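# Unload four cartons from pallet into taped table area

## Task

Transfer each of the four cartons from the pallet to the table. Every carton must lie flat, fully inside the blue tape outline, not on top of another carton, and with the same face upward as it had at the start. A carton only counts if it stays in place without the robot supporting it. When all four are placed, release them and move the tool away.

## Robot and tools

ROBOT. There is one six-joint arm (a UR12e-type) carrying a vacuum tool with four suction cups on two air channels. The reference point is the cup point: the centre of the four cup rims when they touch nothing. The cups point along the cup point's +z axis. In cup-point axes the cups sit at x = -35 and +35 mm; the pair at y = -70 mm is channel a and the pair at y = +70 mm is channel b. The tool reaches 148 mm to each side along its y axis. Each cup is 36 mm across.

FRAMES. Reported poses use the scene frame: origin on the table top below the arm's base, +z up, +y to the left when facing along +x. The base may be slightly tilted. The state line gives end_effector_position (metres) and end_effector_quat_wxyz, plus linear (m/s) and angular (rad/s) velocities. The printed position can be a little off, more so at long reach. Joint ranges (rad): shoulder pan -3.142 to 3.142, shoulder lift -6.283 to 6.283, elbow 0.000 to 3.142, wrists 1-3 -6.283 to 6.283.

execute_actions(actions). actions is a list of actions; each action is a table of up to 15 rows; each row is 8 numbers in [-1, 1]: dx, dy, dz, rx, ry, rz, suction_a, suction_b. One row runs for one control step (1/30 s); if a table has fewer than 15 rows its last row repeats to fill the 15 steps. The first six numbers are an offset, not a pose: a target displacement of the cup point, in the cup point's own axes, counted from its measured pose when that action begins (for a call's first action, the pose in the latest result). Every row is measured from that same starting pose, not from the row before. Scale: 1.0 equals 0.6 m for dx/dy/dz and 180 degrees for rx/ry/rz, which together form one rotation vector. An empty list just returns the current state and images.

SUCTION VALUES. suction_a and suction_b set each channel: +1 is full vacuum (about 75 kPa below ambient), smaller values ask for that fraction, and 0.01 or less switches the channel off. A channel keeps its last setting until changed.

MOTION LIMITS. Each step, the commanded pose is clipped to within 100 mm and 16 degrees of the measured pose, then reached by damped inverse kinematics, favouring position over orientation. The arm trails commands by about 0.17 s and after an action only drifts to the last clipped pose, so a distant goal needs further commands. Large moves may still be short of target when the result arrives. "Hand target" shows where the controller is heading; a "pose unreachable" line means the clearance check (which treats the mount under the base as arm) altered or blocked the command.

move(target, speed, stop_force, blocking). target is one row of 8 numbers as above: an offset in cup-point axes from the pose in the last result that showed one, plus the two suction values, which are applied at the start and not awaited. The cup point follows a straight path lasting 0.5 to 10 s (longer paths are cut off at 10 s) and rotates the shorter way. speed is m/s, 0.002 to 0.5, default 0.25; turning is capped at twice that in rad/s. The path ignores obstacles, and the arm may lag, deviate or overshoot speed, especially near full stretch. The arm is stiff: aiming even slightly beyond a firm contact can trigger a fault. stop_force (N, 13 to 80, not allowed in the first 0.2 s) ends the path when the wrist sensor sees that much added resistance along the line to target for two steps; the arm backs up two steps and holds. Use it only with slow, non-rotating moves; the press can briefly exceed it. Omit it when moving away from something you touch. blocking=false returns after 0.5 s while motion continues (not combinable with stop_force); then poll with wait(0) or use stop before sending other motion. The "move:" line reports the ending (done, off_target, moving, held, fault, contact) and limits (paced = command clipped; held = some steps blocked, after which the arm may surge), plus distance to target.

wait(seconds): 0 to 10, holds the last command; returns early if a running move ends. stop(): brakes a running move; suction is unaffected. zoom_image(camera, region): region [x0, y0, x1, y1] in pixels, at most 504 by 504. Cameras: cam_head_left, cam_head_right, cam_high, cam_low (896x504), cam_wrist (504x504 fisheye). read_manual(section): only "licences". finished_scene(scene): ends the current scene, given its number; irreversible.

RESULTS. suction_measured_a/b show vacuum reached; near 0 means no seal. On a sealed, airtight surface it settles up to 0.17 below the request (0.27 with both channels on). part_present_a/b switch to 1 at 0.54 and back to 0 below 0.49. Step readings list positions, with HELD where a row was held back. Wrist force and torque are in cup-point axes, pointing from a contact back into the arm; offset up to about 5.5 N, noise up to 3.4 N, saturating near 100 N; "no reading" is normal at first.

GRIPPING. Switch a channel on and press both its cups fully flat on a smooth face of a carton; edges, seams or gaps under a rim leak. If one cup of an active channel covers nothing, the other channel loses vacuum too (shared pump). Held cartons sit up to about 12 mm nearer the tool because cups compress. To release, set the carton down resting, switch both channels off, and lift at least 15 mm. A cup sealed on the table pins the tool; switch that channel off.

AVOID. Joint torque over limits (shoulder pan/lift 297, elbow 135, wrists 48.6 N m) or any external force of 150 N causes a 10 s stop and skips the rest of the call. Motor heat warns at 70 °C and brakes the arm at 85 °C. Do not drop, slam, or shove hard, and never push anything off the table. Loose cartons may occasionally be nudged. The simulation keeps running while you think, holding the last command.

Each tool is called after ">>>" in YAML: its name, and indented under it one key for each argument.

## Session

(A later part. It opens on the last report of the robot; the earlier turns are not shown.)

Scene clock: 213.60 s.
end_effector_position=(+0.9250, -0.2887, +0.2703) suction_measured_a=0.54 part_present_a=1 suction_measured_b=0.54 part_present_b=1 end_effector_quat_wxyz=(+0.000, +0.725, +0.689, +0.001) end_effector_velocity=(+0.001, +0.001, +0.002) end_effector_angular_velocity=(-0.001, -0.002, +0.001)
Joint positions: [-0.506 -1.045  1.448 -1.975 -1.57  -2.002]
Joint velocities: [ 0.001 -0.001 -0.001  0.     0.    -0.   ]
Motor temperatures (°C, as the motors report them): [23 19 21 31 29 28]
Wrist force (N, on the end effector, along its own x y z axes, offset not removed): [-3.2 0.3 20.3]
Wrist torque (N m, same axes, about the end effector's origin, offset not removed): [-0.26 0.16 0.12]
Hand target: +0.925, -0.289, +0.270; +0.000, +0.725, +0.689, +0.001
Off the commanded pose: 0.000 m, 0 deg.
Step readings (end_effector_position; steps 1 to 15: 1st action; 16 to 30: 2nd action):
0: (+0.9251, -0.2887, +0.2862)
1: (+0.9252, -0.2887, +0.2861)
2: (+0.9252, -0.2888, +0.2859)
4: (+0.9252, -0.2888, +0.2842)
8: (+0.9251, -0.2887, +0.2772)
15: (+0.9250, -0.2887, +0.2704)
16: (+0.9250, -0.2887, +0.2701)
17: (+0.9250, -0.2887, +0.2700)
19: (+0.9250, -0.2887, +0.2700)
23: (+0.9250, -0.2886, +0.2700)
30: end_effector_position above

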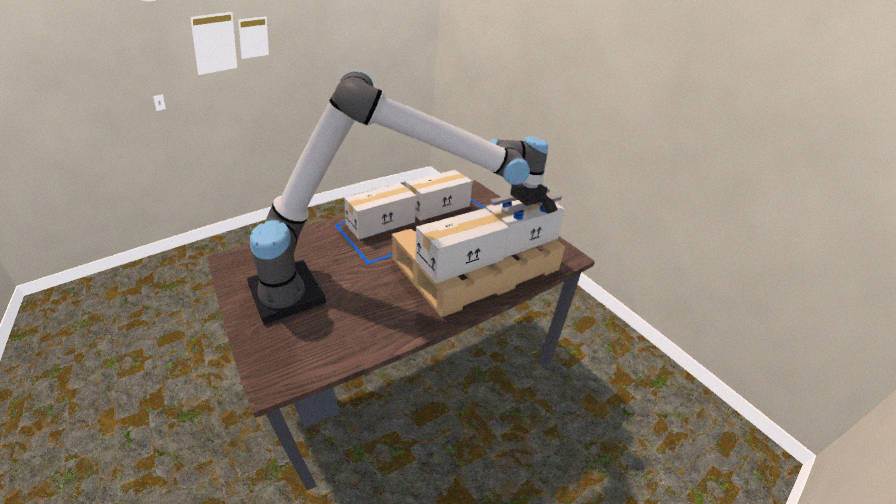

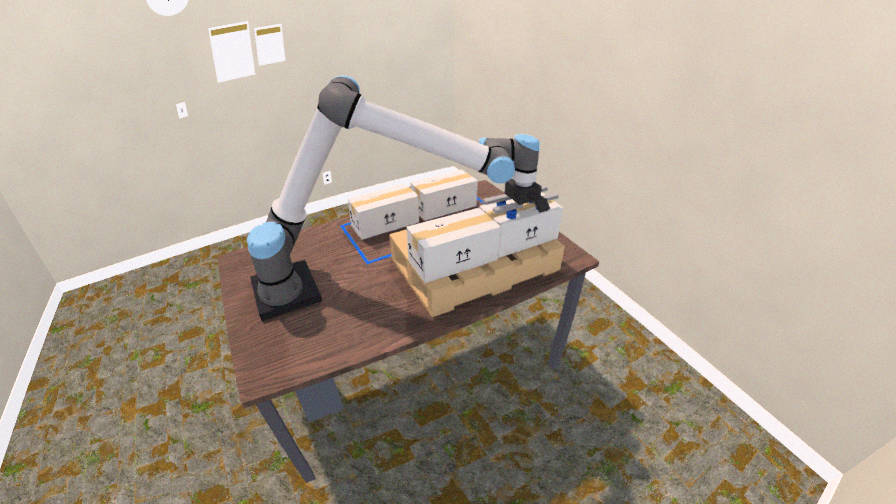

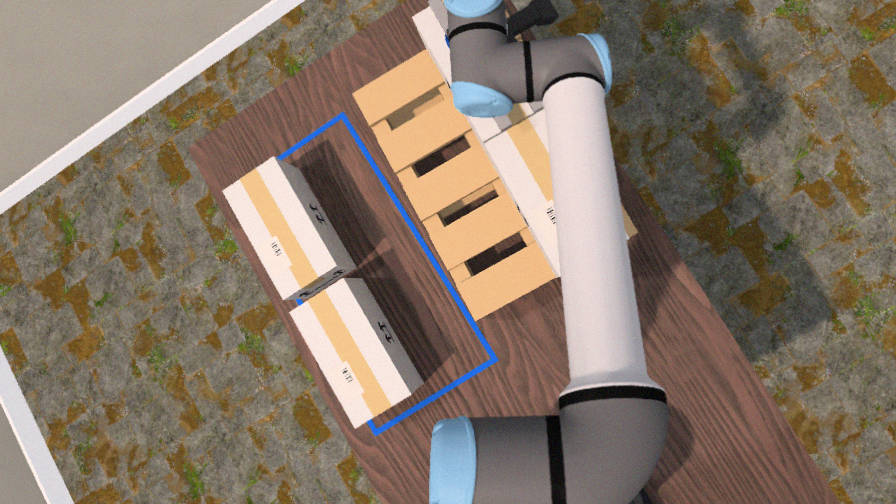

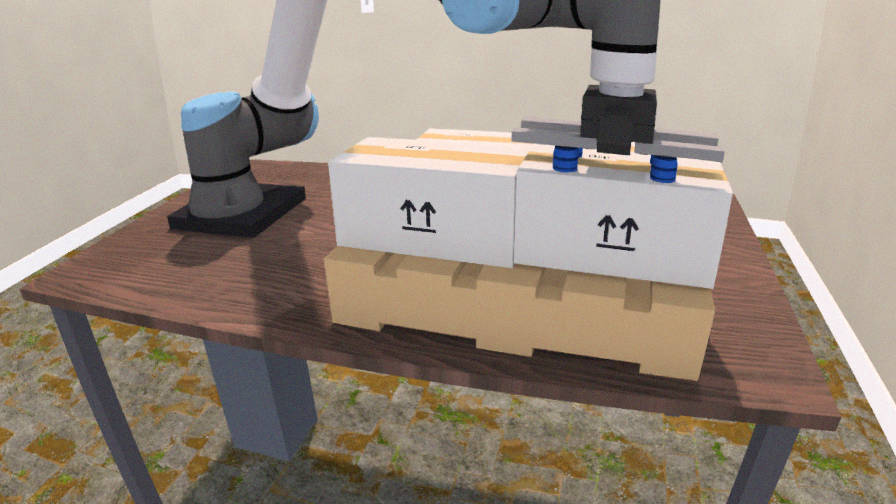

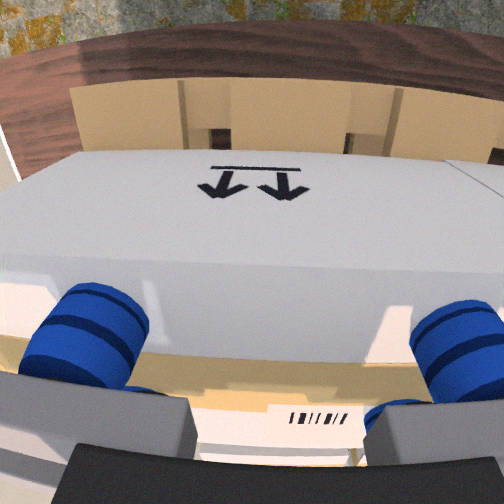

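>>> move:
  target: [0.3,0.017,-0.04,0,0,0,1,1]
  speed: 0.25

>>> move:
  target: [0.387,-0.08,0,0,0,-0.0167,1,1]
  speed: 0.3

Scene clock: 223.50 s.
end_effector_position=(+0.9444, -0.1099, +0.2944) suction_measured_a=0.64 part_present_a=1 suction_measured_b=0.64 part_present_b=1 end_effector_quat_wxyz=(+0.000, +0.725, +0.689, +0.001) end_effector_velocity=(+0.001, +0.002, +0.002) end_effector_angular_velocity=(-0.000, -0.001, -0.001)
Joint positions: [-0.323 -1.088  1.47  -1.954 -1.57  -1.819]
Joint velocities: [ 0.002 -0.001 -0.001  0.001  0.     0.003]
Motor temperatures (°C, as the motors report them): [23 19 21 31 29 28]
Wrist force (N, on the end effector, along its own x y z axes, offset not removed): [2.2 0.8 22.3]
Wrist torque (N m, same axes, about the end effector's origin, offset not removed): [-0.13 -0.61 0.17]
Hand target: +0.944, -0.110, +0.294; +0.000, +0.725, +0.689, +0.001
Off the commanded pose: 0.000 m, 0 deg.
move: done

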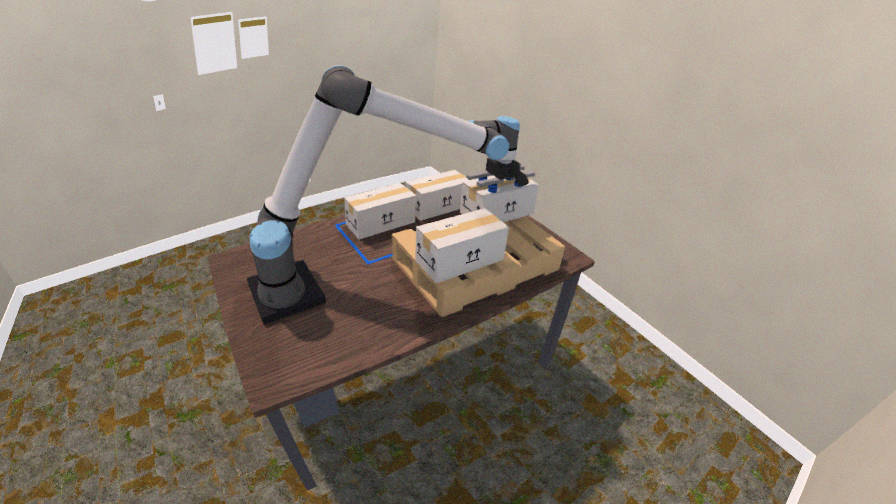

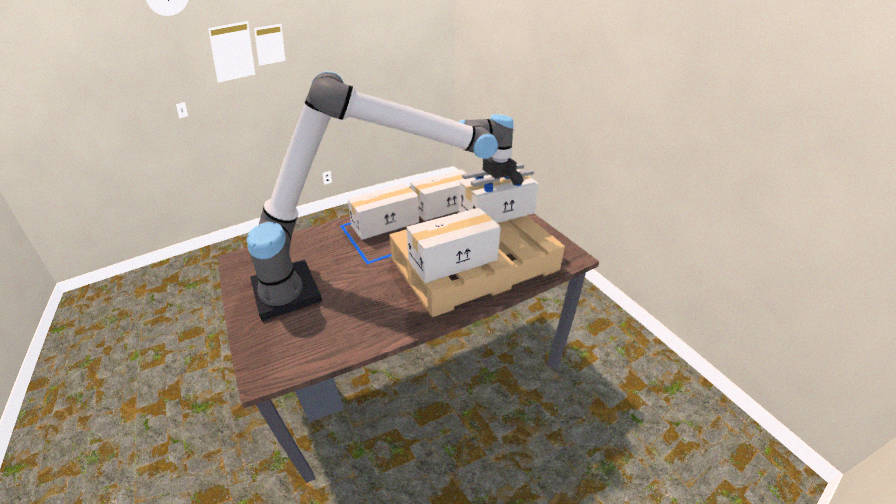

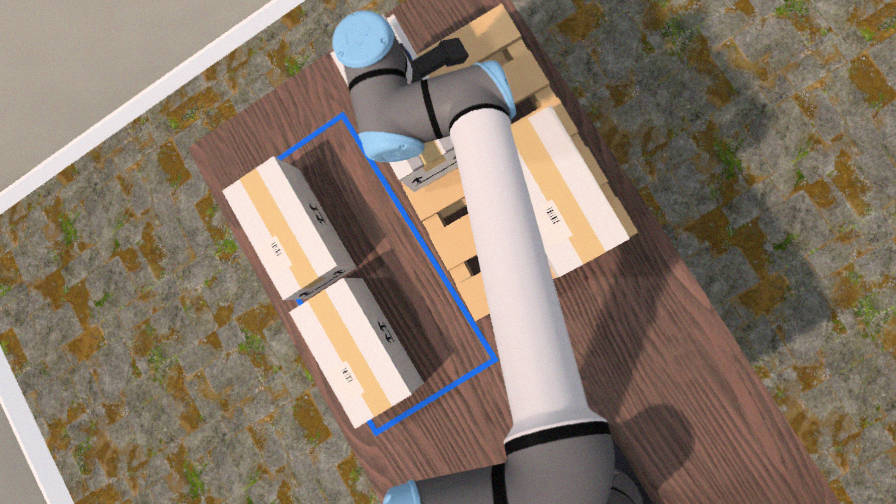

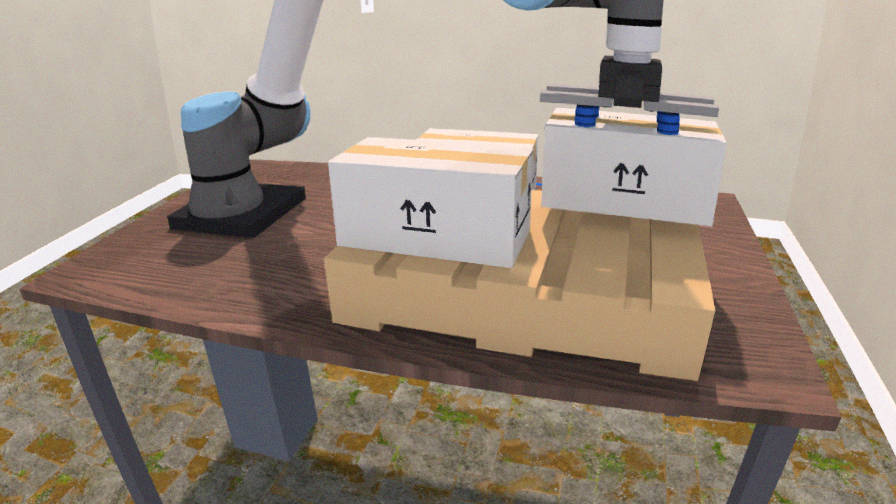

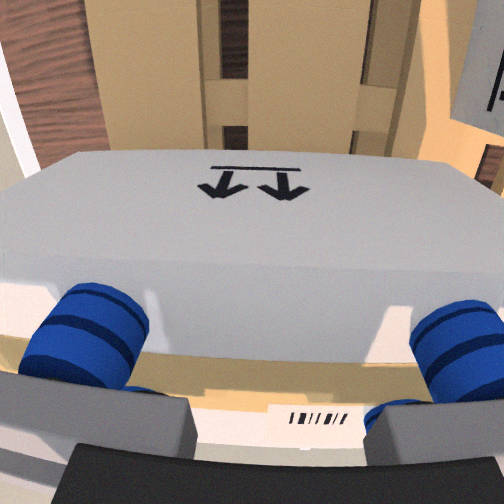

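Scene clock: 225.00 s.
end_effector_position=(+0.9085, +0.1240, +0.2947) suction_measured_a=0.64 part_present_a=1 suction_measured_b=0.64 part_present_b=1 end_effector_quat_wxyz=(+0.000, +0.707, +0.707, +0.001) end_effector_velocity=(-0.000, +0.002, -0.001) end_effector_angular_velocity=(+0.000, +0.002, -0.000)
Joint positions: [-0.079 -1.14   1.549 -1.98  -1.57  -1.627]
Joint velocities: [ 0.003  0.002 -0.     0.001 -0.     0.003]
Motor temperatures (°C, as the motors report them): [23 19 21 31 29 28]
Wrist force (N, on the end effector, along its own x y z axes, offset not removed): [1.4 -1.0 18.3]
Wrist torque (N m, same axes, about the end effector's origin, offset not removed): [-0.54 -0.51 0.05]
Hand target: +0.908, +0.124, +0.295; -0.000, +0.707, +0.707, +0.001
Off the commanded pose: 0.000 m, 0 deg.
move: done

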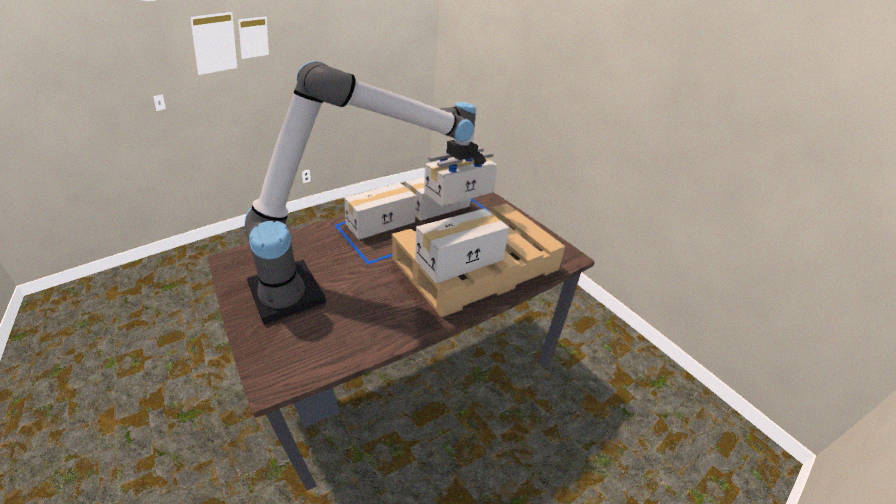

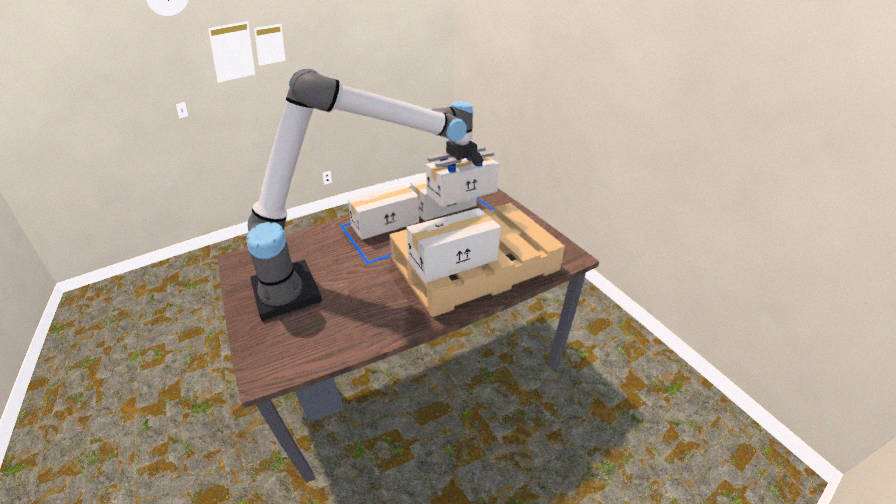

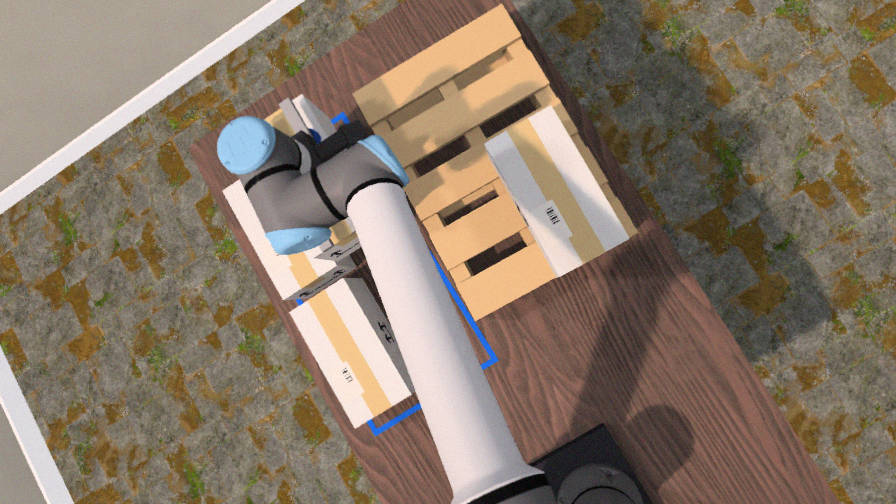

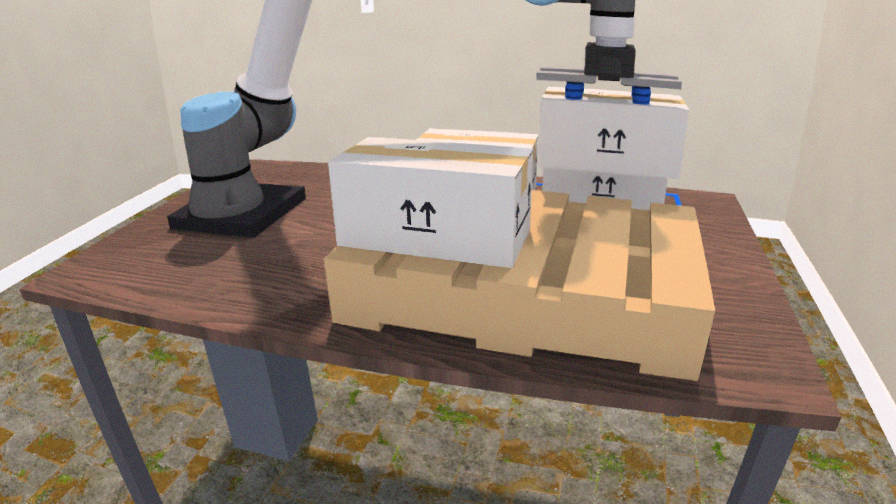

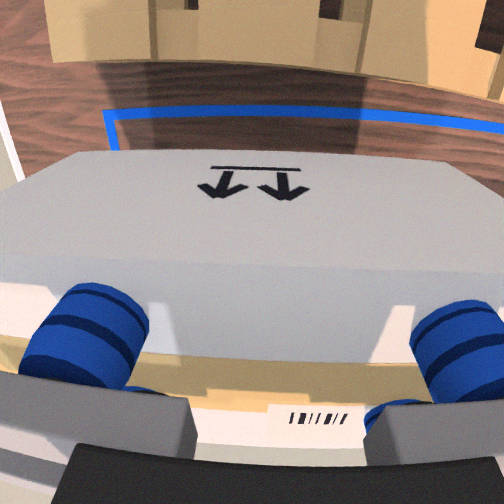

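>>> move:
  target: [0.002,0,0.243,0,0,0,1,1]
  speed: 0.12

Scene clock: 229.77 s.
end_effector_position=(+0.9086, +0.1254, +0.1493) suction_measured_a=0.64 part_present_a=1 suction_measured_b=0.64 part_present_b=1 end_effector_quat_wxyz=(+0.000, +0.707, +0.707, +0.001) end_effector_velocity=(-0.000, +0.000, -0.003) end_effector_angular_velocity=(-0.001, +0.000, +0.001)
Joint positions: [-0.077 -1.022  1.655 -2.205 -1.57  -1.625]
Joint velocities: [ 0.001  0.003  0.001 -0.004 -0.001 -0.   ]
Motor temperatures (°C, as the motors report them): [23 19 21 31 29 28]
Wrist force (N, on the end effector, along its own x y z axes, offset not removed): [0.9 1.0 19.6]
Wrist torque (N m, same axes, about the end effector's origin, offset not removed): [-0.27 -0.49 0.05]
Hand target: +0.909, +0.125, +0.149; +0.000, +0.707, +0.707, +0.001
Off the commanded pose: 0.000 m, 0 deg.
move: done

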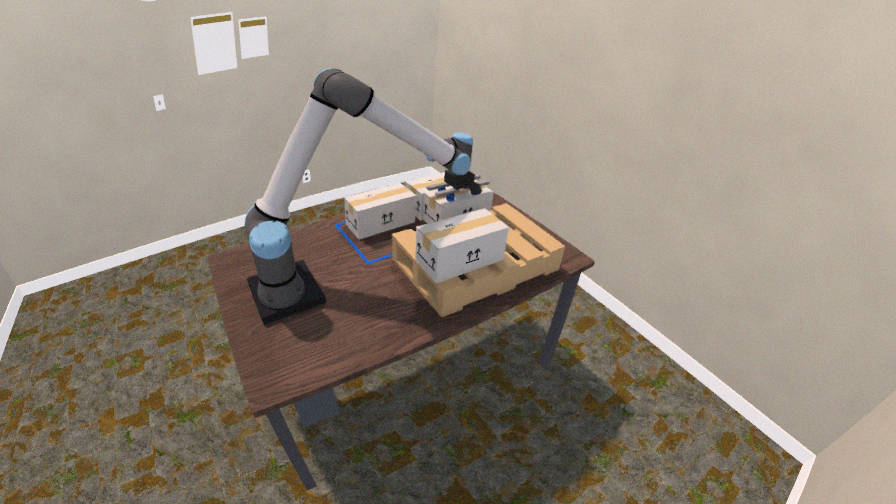

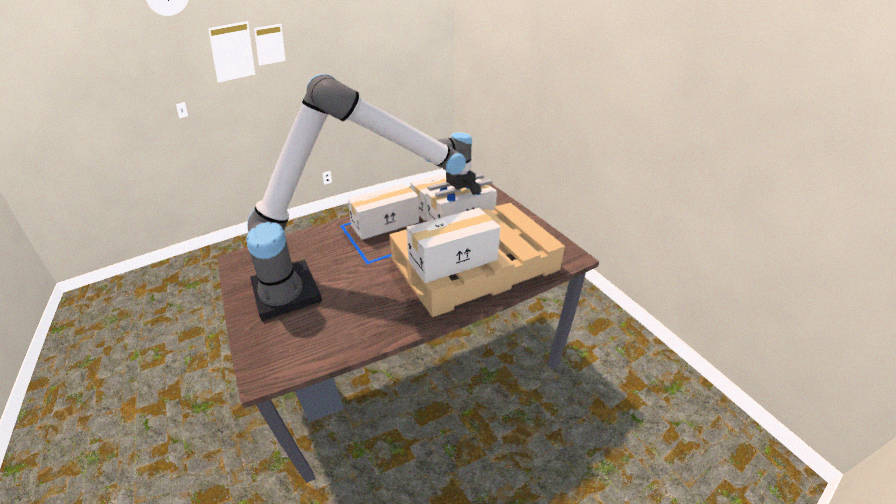

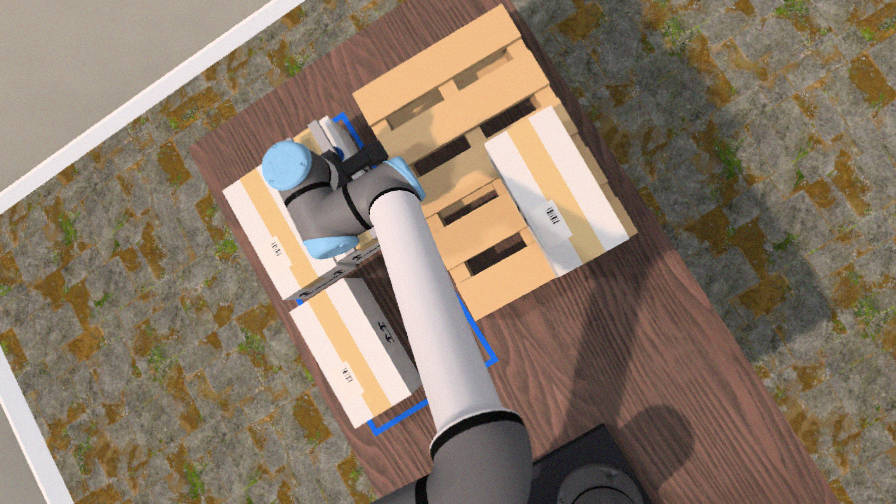

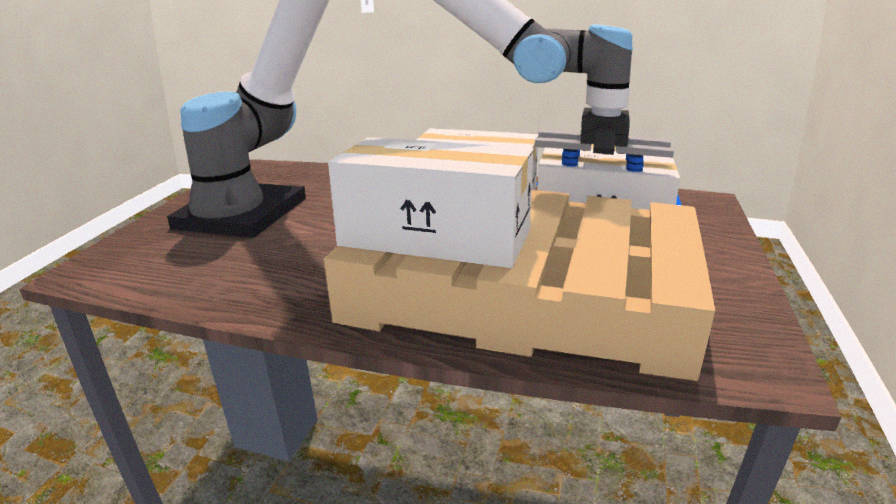

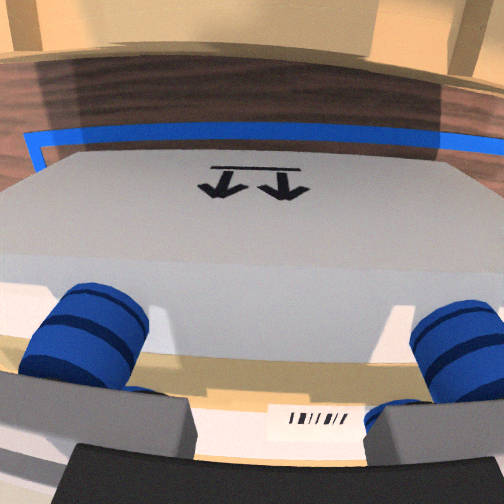

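>>> execute_actions:
  actions:
    - [[0,0,0.002,0,0,0,1,1],[0,0,0.004,0,0,0,1,1],[0,0,0.006,0,0,0,1,1],[0,0,0.008,0,0,0,1,1],[0,0,0.010,0,0,0,1,1],[0,0,0.012,0,0,0,1,1],[0,0,0.014,0,0,0,1,1],[0,0,0.016,0,0,0,1,1],[0,0,0.0175,0,0,0,1,1]]
    - [[0,0,0,0,0,0,1,1],[0,0,0,0,0,0,1,1],[0,0,0,0,0,0,1,1],[0,0,0,0,0,0,0,0]]

>>> move:
  target: [-0.08,-0.05,-0.28,0,0,0,0,0]
  speed: 0.3

>>> move:
  target: [-0.585,-0.426,0.035,0,0,0.0167,0,0]
  speed: 0.45

Scene clock: 237.63 s.
end_effector_position=(+0.9087, +0.1254, +0.1400) suction_measured_a=0.01 part_present_a=0 suction_measured_b=0.01 part_present_b=0 end_effector_quat_wxyz=(+0.000, +0.707, +0.707, +0.001) end_effector_velocity=(-0.000, -0.000, -0.000) end_effector_angular_velocity=(-0.000, +0.001, +0.000)
Joint positions: [-0.077 -1.012  1.66  -2.219 -1.57  -1.625]
Joint velocities: [ 0.     0.     0.     0.001 -0.    -0.   ]
Motor temperatures (°C, as the motors report them): [23 19 21 31 29 28]
Wrist force (N, on the end effector, along its own x y z axes, offset not removed): [0.1 -6.4 -43.4]
Wrist torque (N m, same axes, about the end effector's origin, offset not removed): [-0.27 -0.06 0.21]
Hand target: +0.909, +0.125, +0.140; +0.000, +0.707, +0.707, +0.001
Off the commanded pose: 0.000 m, 0 deg.
Step readings (end_effector_position; steps 1 to 15: 1st action; 16 to 30: 2nd action):
0: (+0.9086, +0.1254, +0.1490)
1: (+0.9086, +0.1254, +0.1490)
2: (+0.9086, +0.1254, +0.1489)
4: (+0.9086, +0.1254, +0.1481)
8: (+0.9086, +0.1254, +0.1448)
15: (+0.9086, +0.1254, +0.1399)
16: (+0.9086, +0.1254, +0.1397)
17: (+0.9086, +0.1254, +0.1396)
19: (+0.9086, +0.1254, +0.1396)
23: (+0.9088, +0.1254, +0.1401)
30: end_effector_position above

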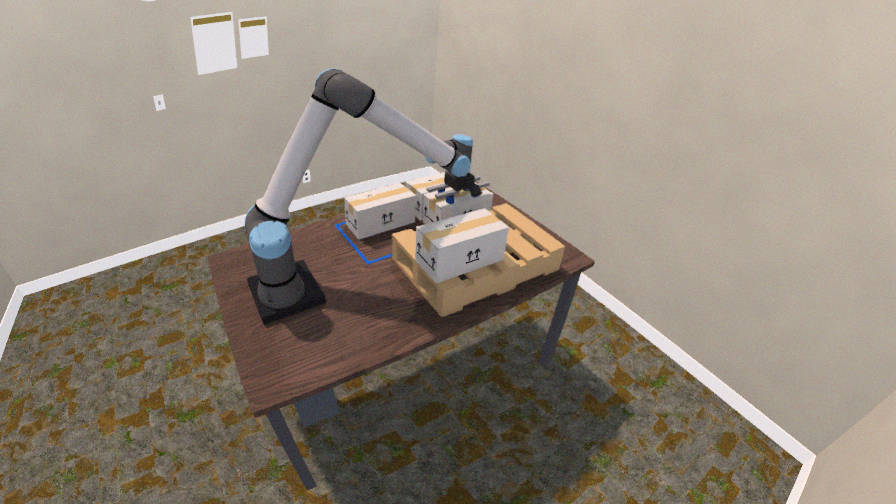

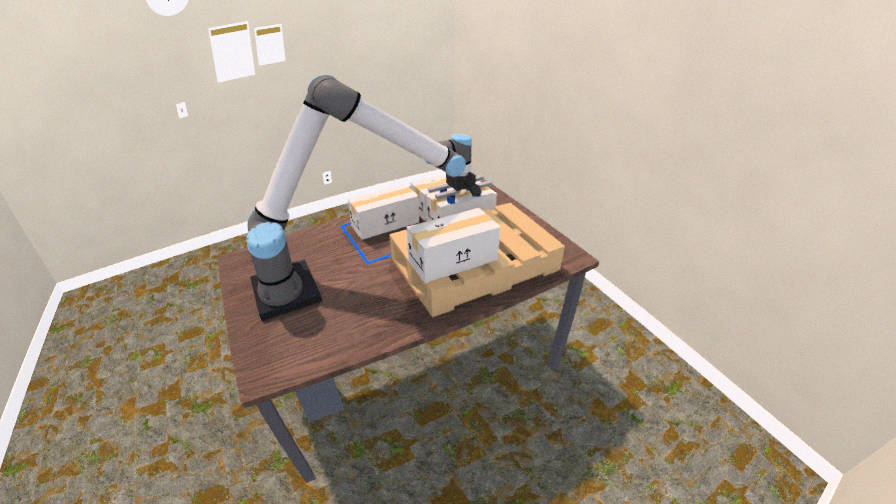

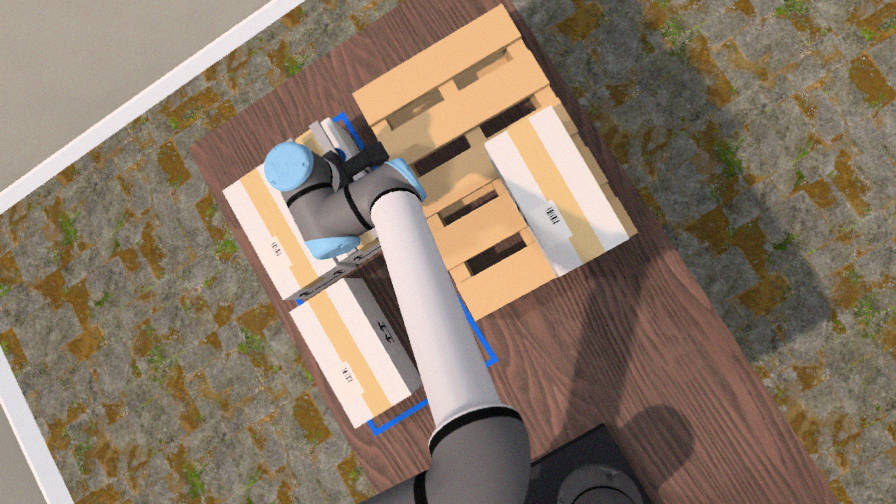

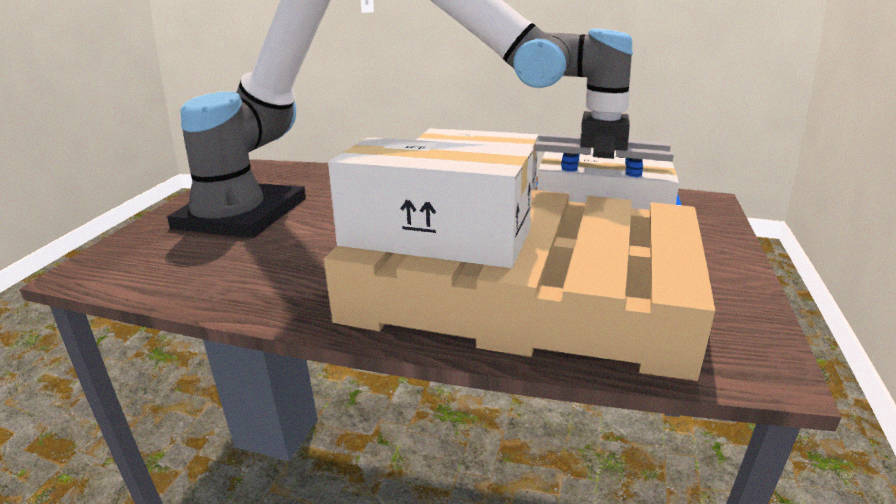

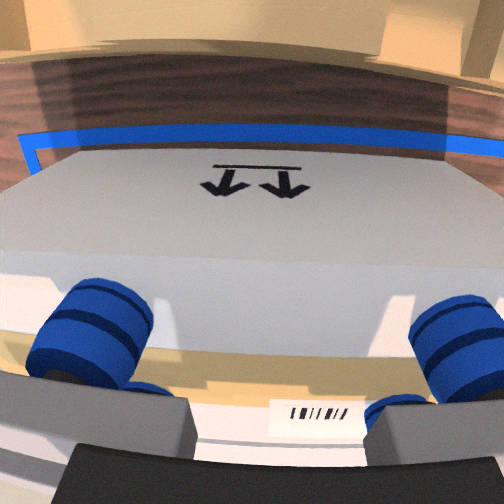

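Scene clock: 238.93 s.
end_effector_position=(+0.8786, +0.0773, +0.3075) suction_measured_a=0.01 part_present_a=0 suction_measured_b=0.01 part_present_b=0 end_effector_quat_wxyz=(+0.000, +0.707, +0.707, +0.001) end_effector_velocity=(-0.000, -0.002, +0.004) end_effector_angular_velocity=(+0.000, -0.001, -0.002)
Joint positions: [-0.134 -1.202  1.614 -1.984 -1.57  -1.682]
Joint velocities: [-0.003 -0.003 -0.002  0.005  0.    -0.001]
Motor temperatures (°C, as the motors report them): [23 19 21 31 29 28]
Wrist force (N, on the end effector, along its own x y z axes, offset not removed): [1.2 -1.5 -2.0]
Wrist torque (N m, same axes, about the end effector's origin, offset not removed): [-0.23 -0.18 0.13]
Hand target: +0.879, +0.077, +0.308; +0.000, +0.707, +0.707, +0.001
Off the commanded pose: 0.001 m, 0 deg.
move: done

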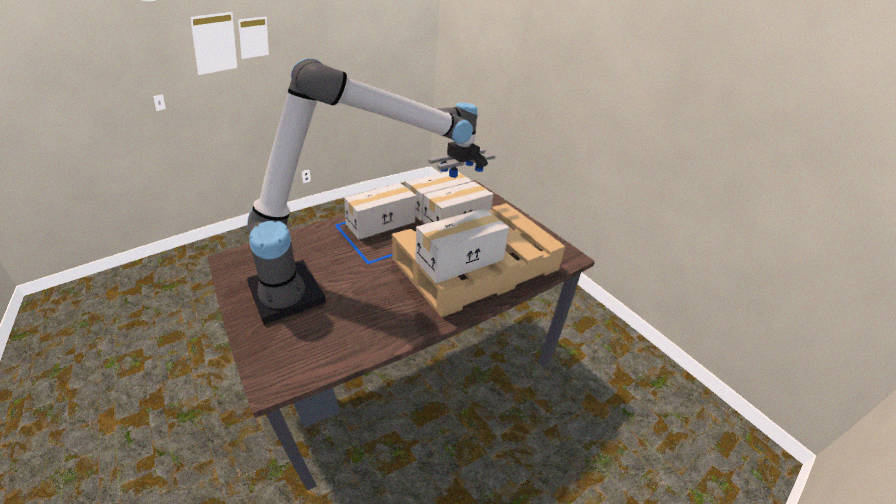

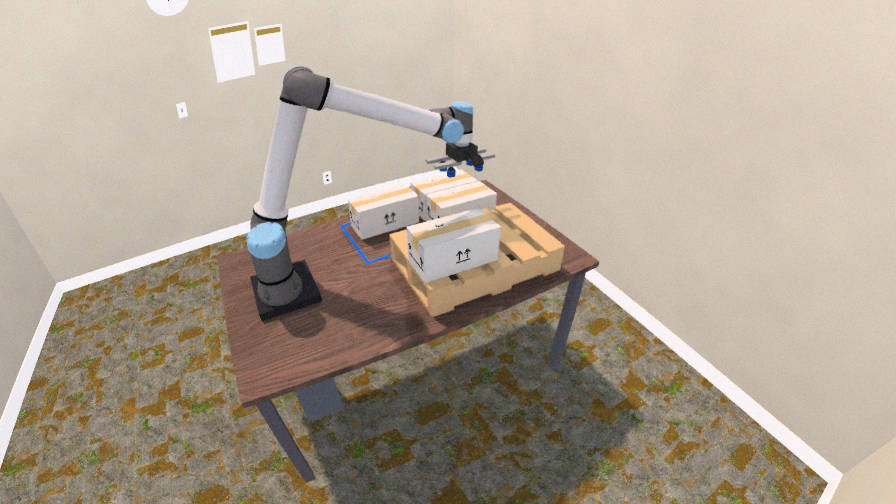

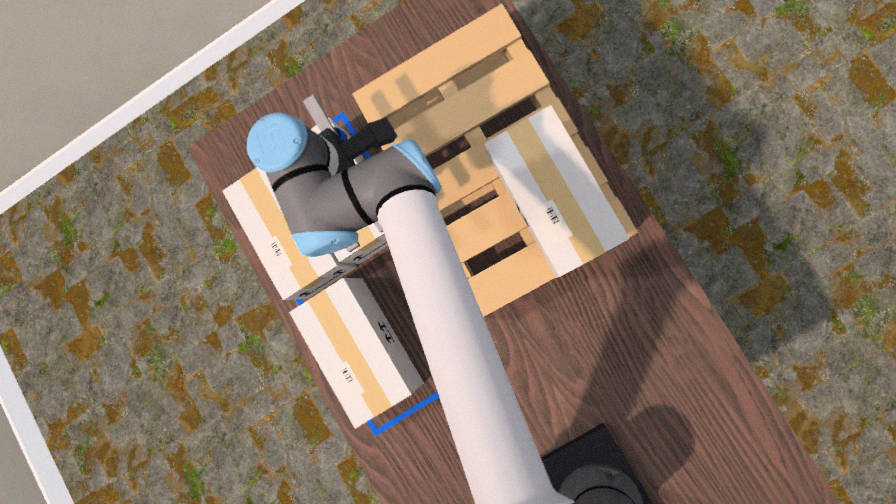

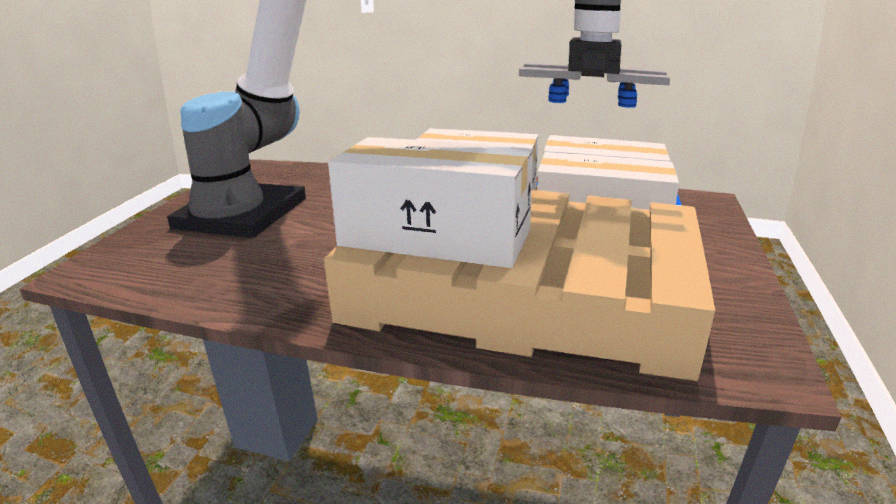

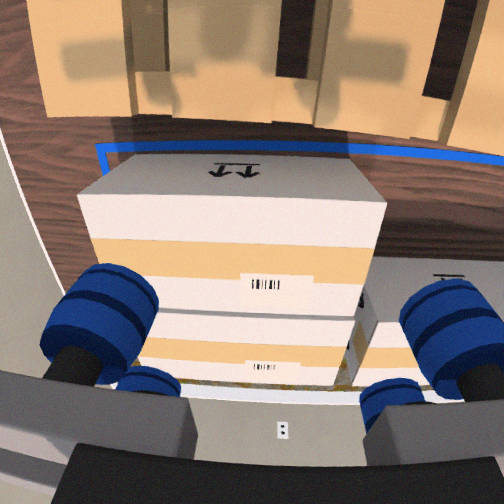

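Scene clock: 240.73 s.
end_effector_position=(+0.6235, -0.2733, +0.2857) suction_measured_a=0.01 part_present_a=0 suction_measured_b=0.01 part_present_b=0 end_effector_quat_wxyz=(+0.000, +0.725, +0.689, +0.001) end_effector_velocity=(-0.002, -0.003, -0.001) end_effector_angular_velocity=(+0.000, +0.001, -0.001)
Joint positions: [-0.695 -1.497  2.029 -2.104 -1.57  -2.191]
Joint velocities: [-0.006  0.     0.001 -0.    -0.    -0.005]
Motor temperatures (°C, as the motors report them): [23 19 21 31 29 28]
Wrist force (N, on the end effector, along its own x y z axes, offset not removed): [-0.6 -2.8 -1.2]
Wrist torque (N m, same axes, about the end effector's origin, offset not removed): [-0.51 -0.02 0.09]
Hand target: +0.623, -0.274, +0.286; +0.000, +0.725, +0.689, +0.001
Off the commanded pose: 0.001 m, 0 deg.
move: done

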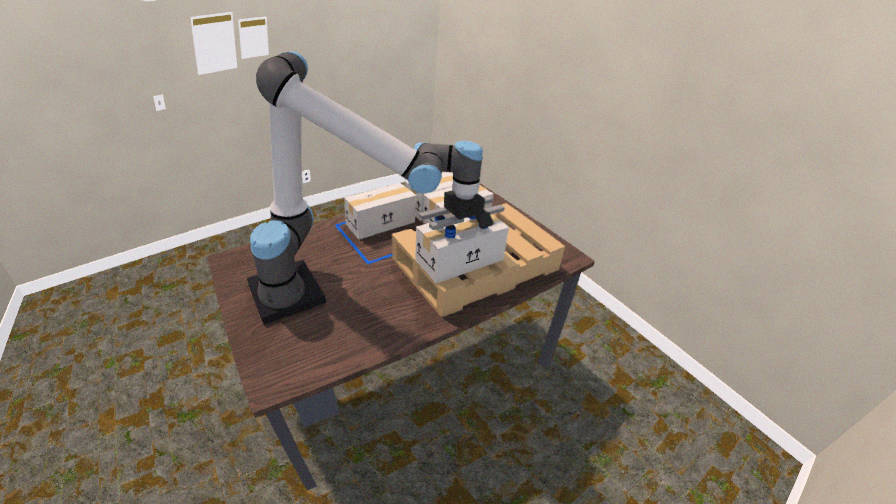

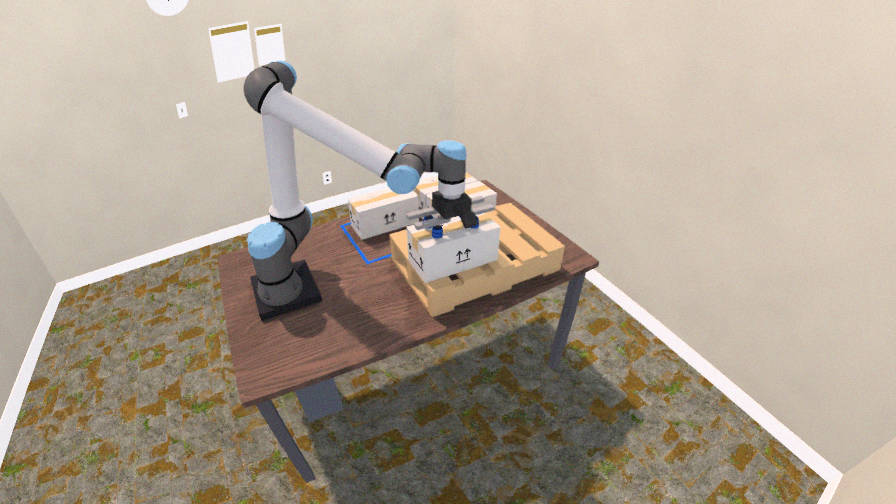

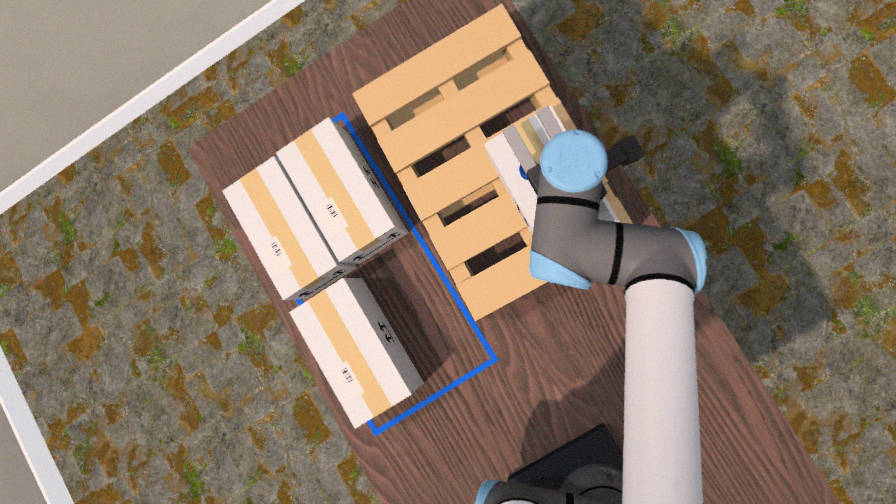

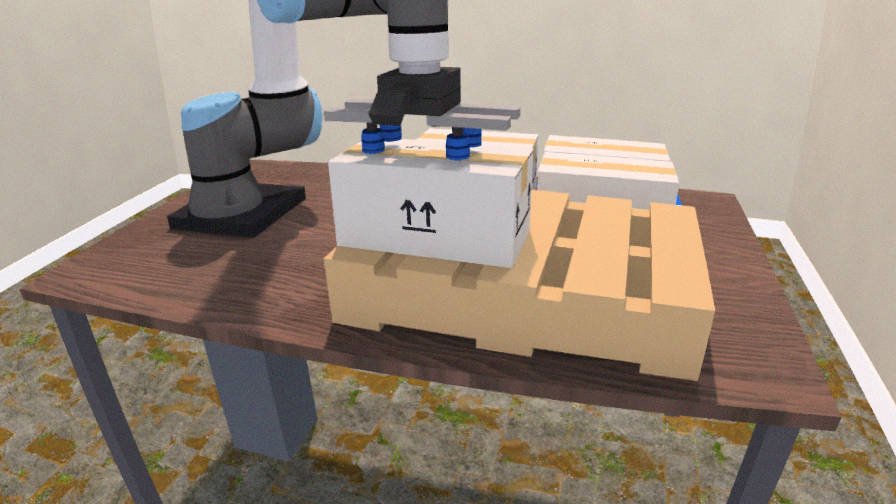

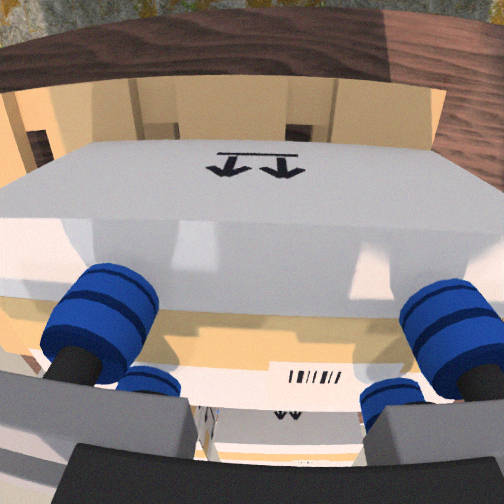

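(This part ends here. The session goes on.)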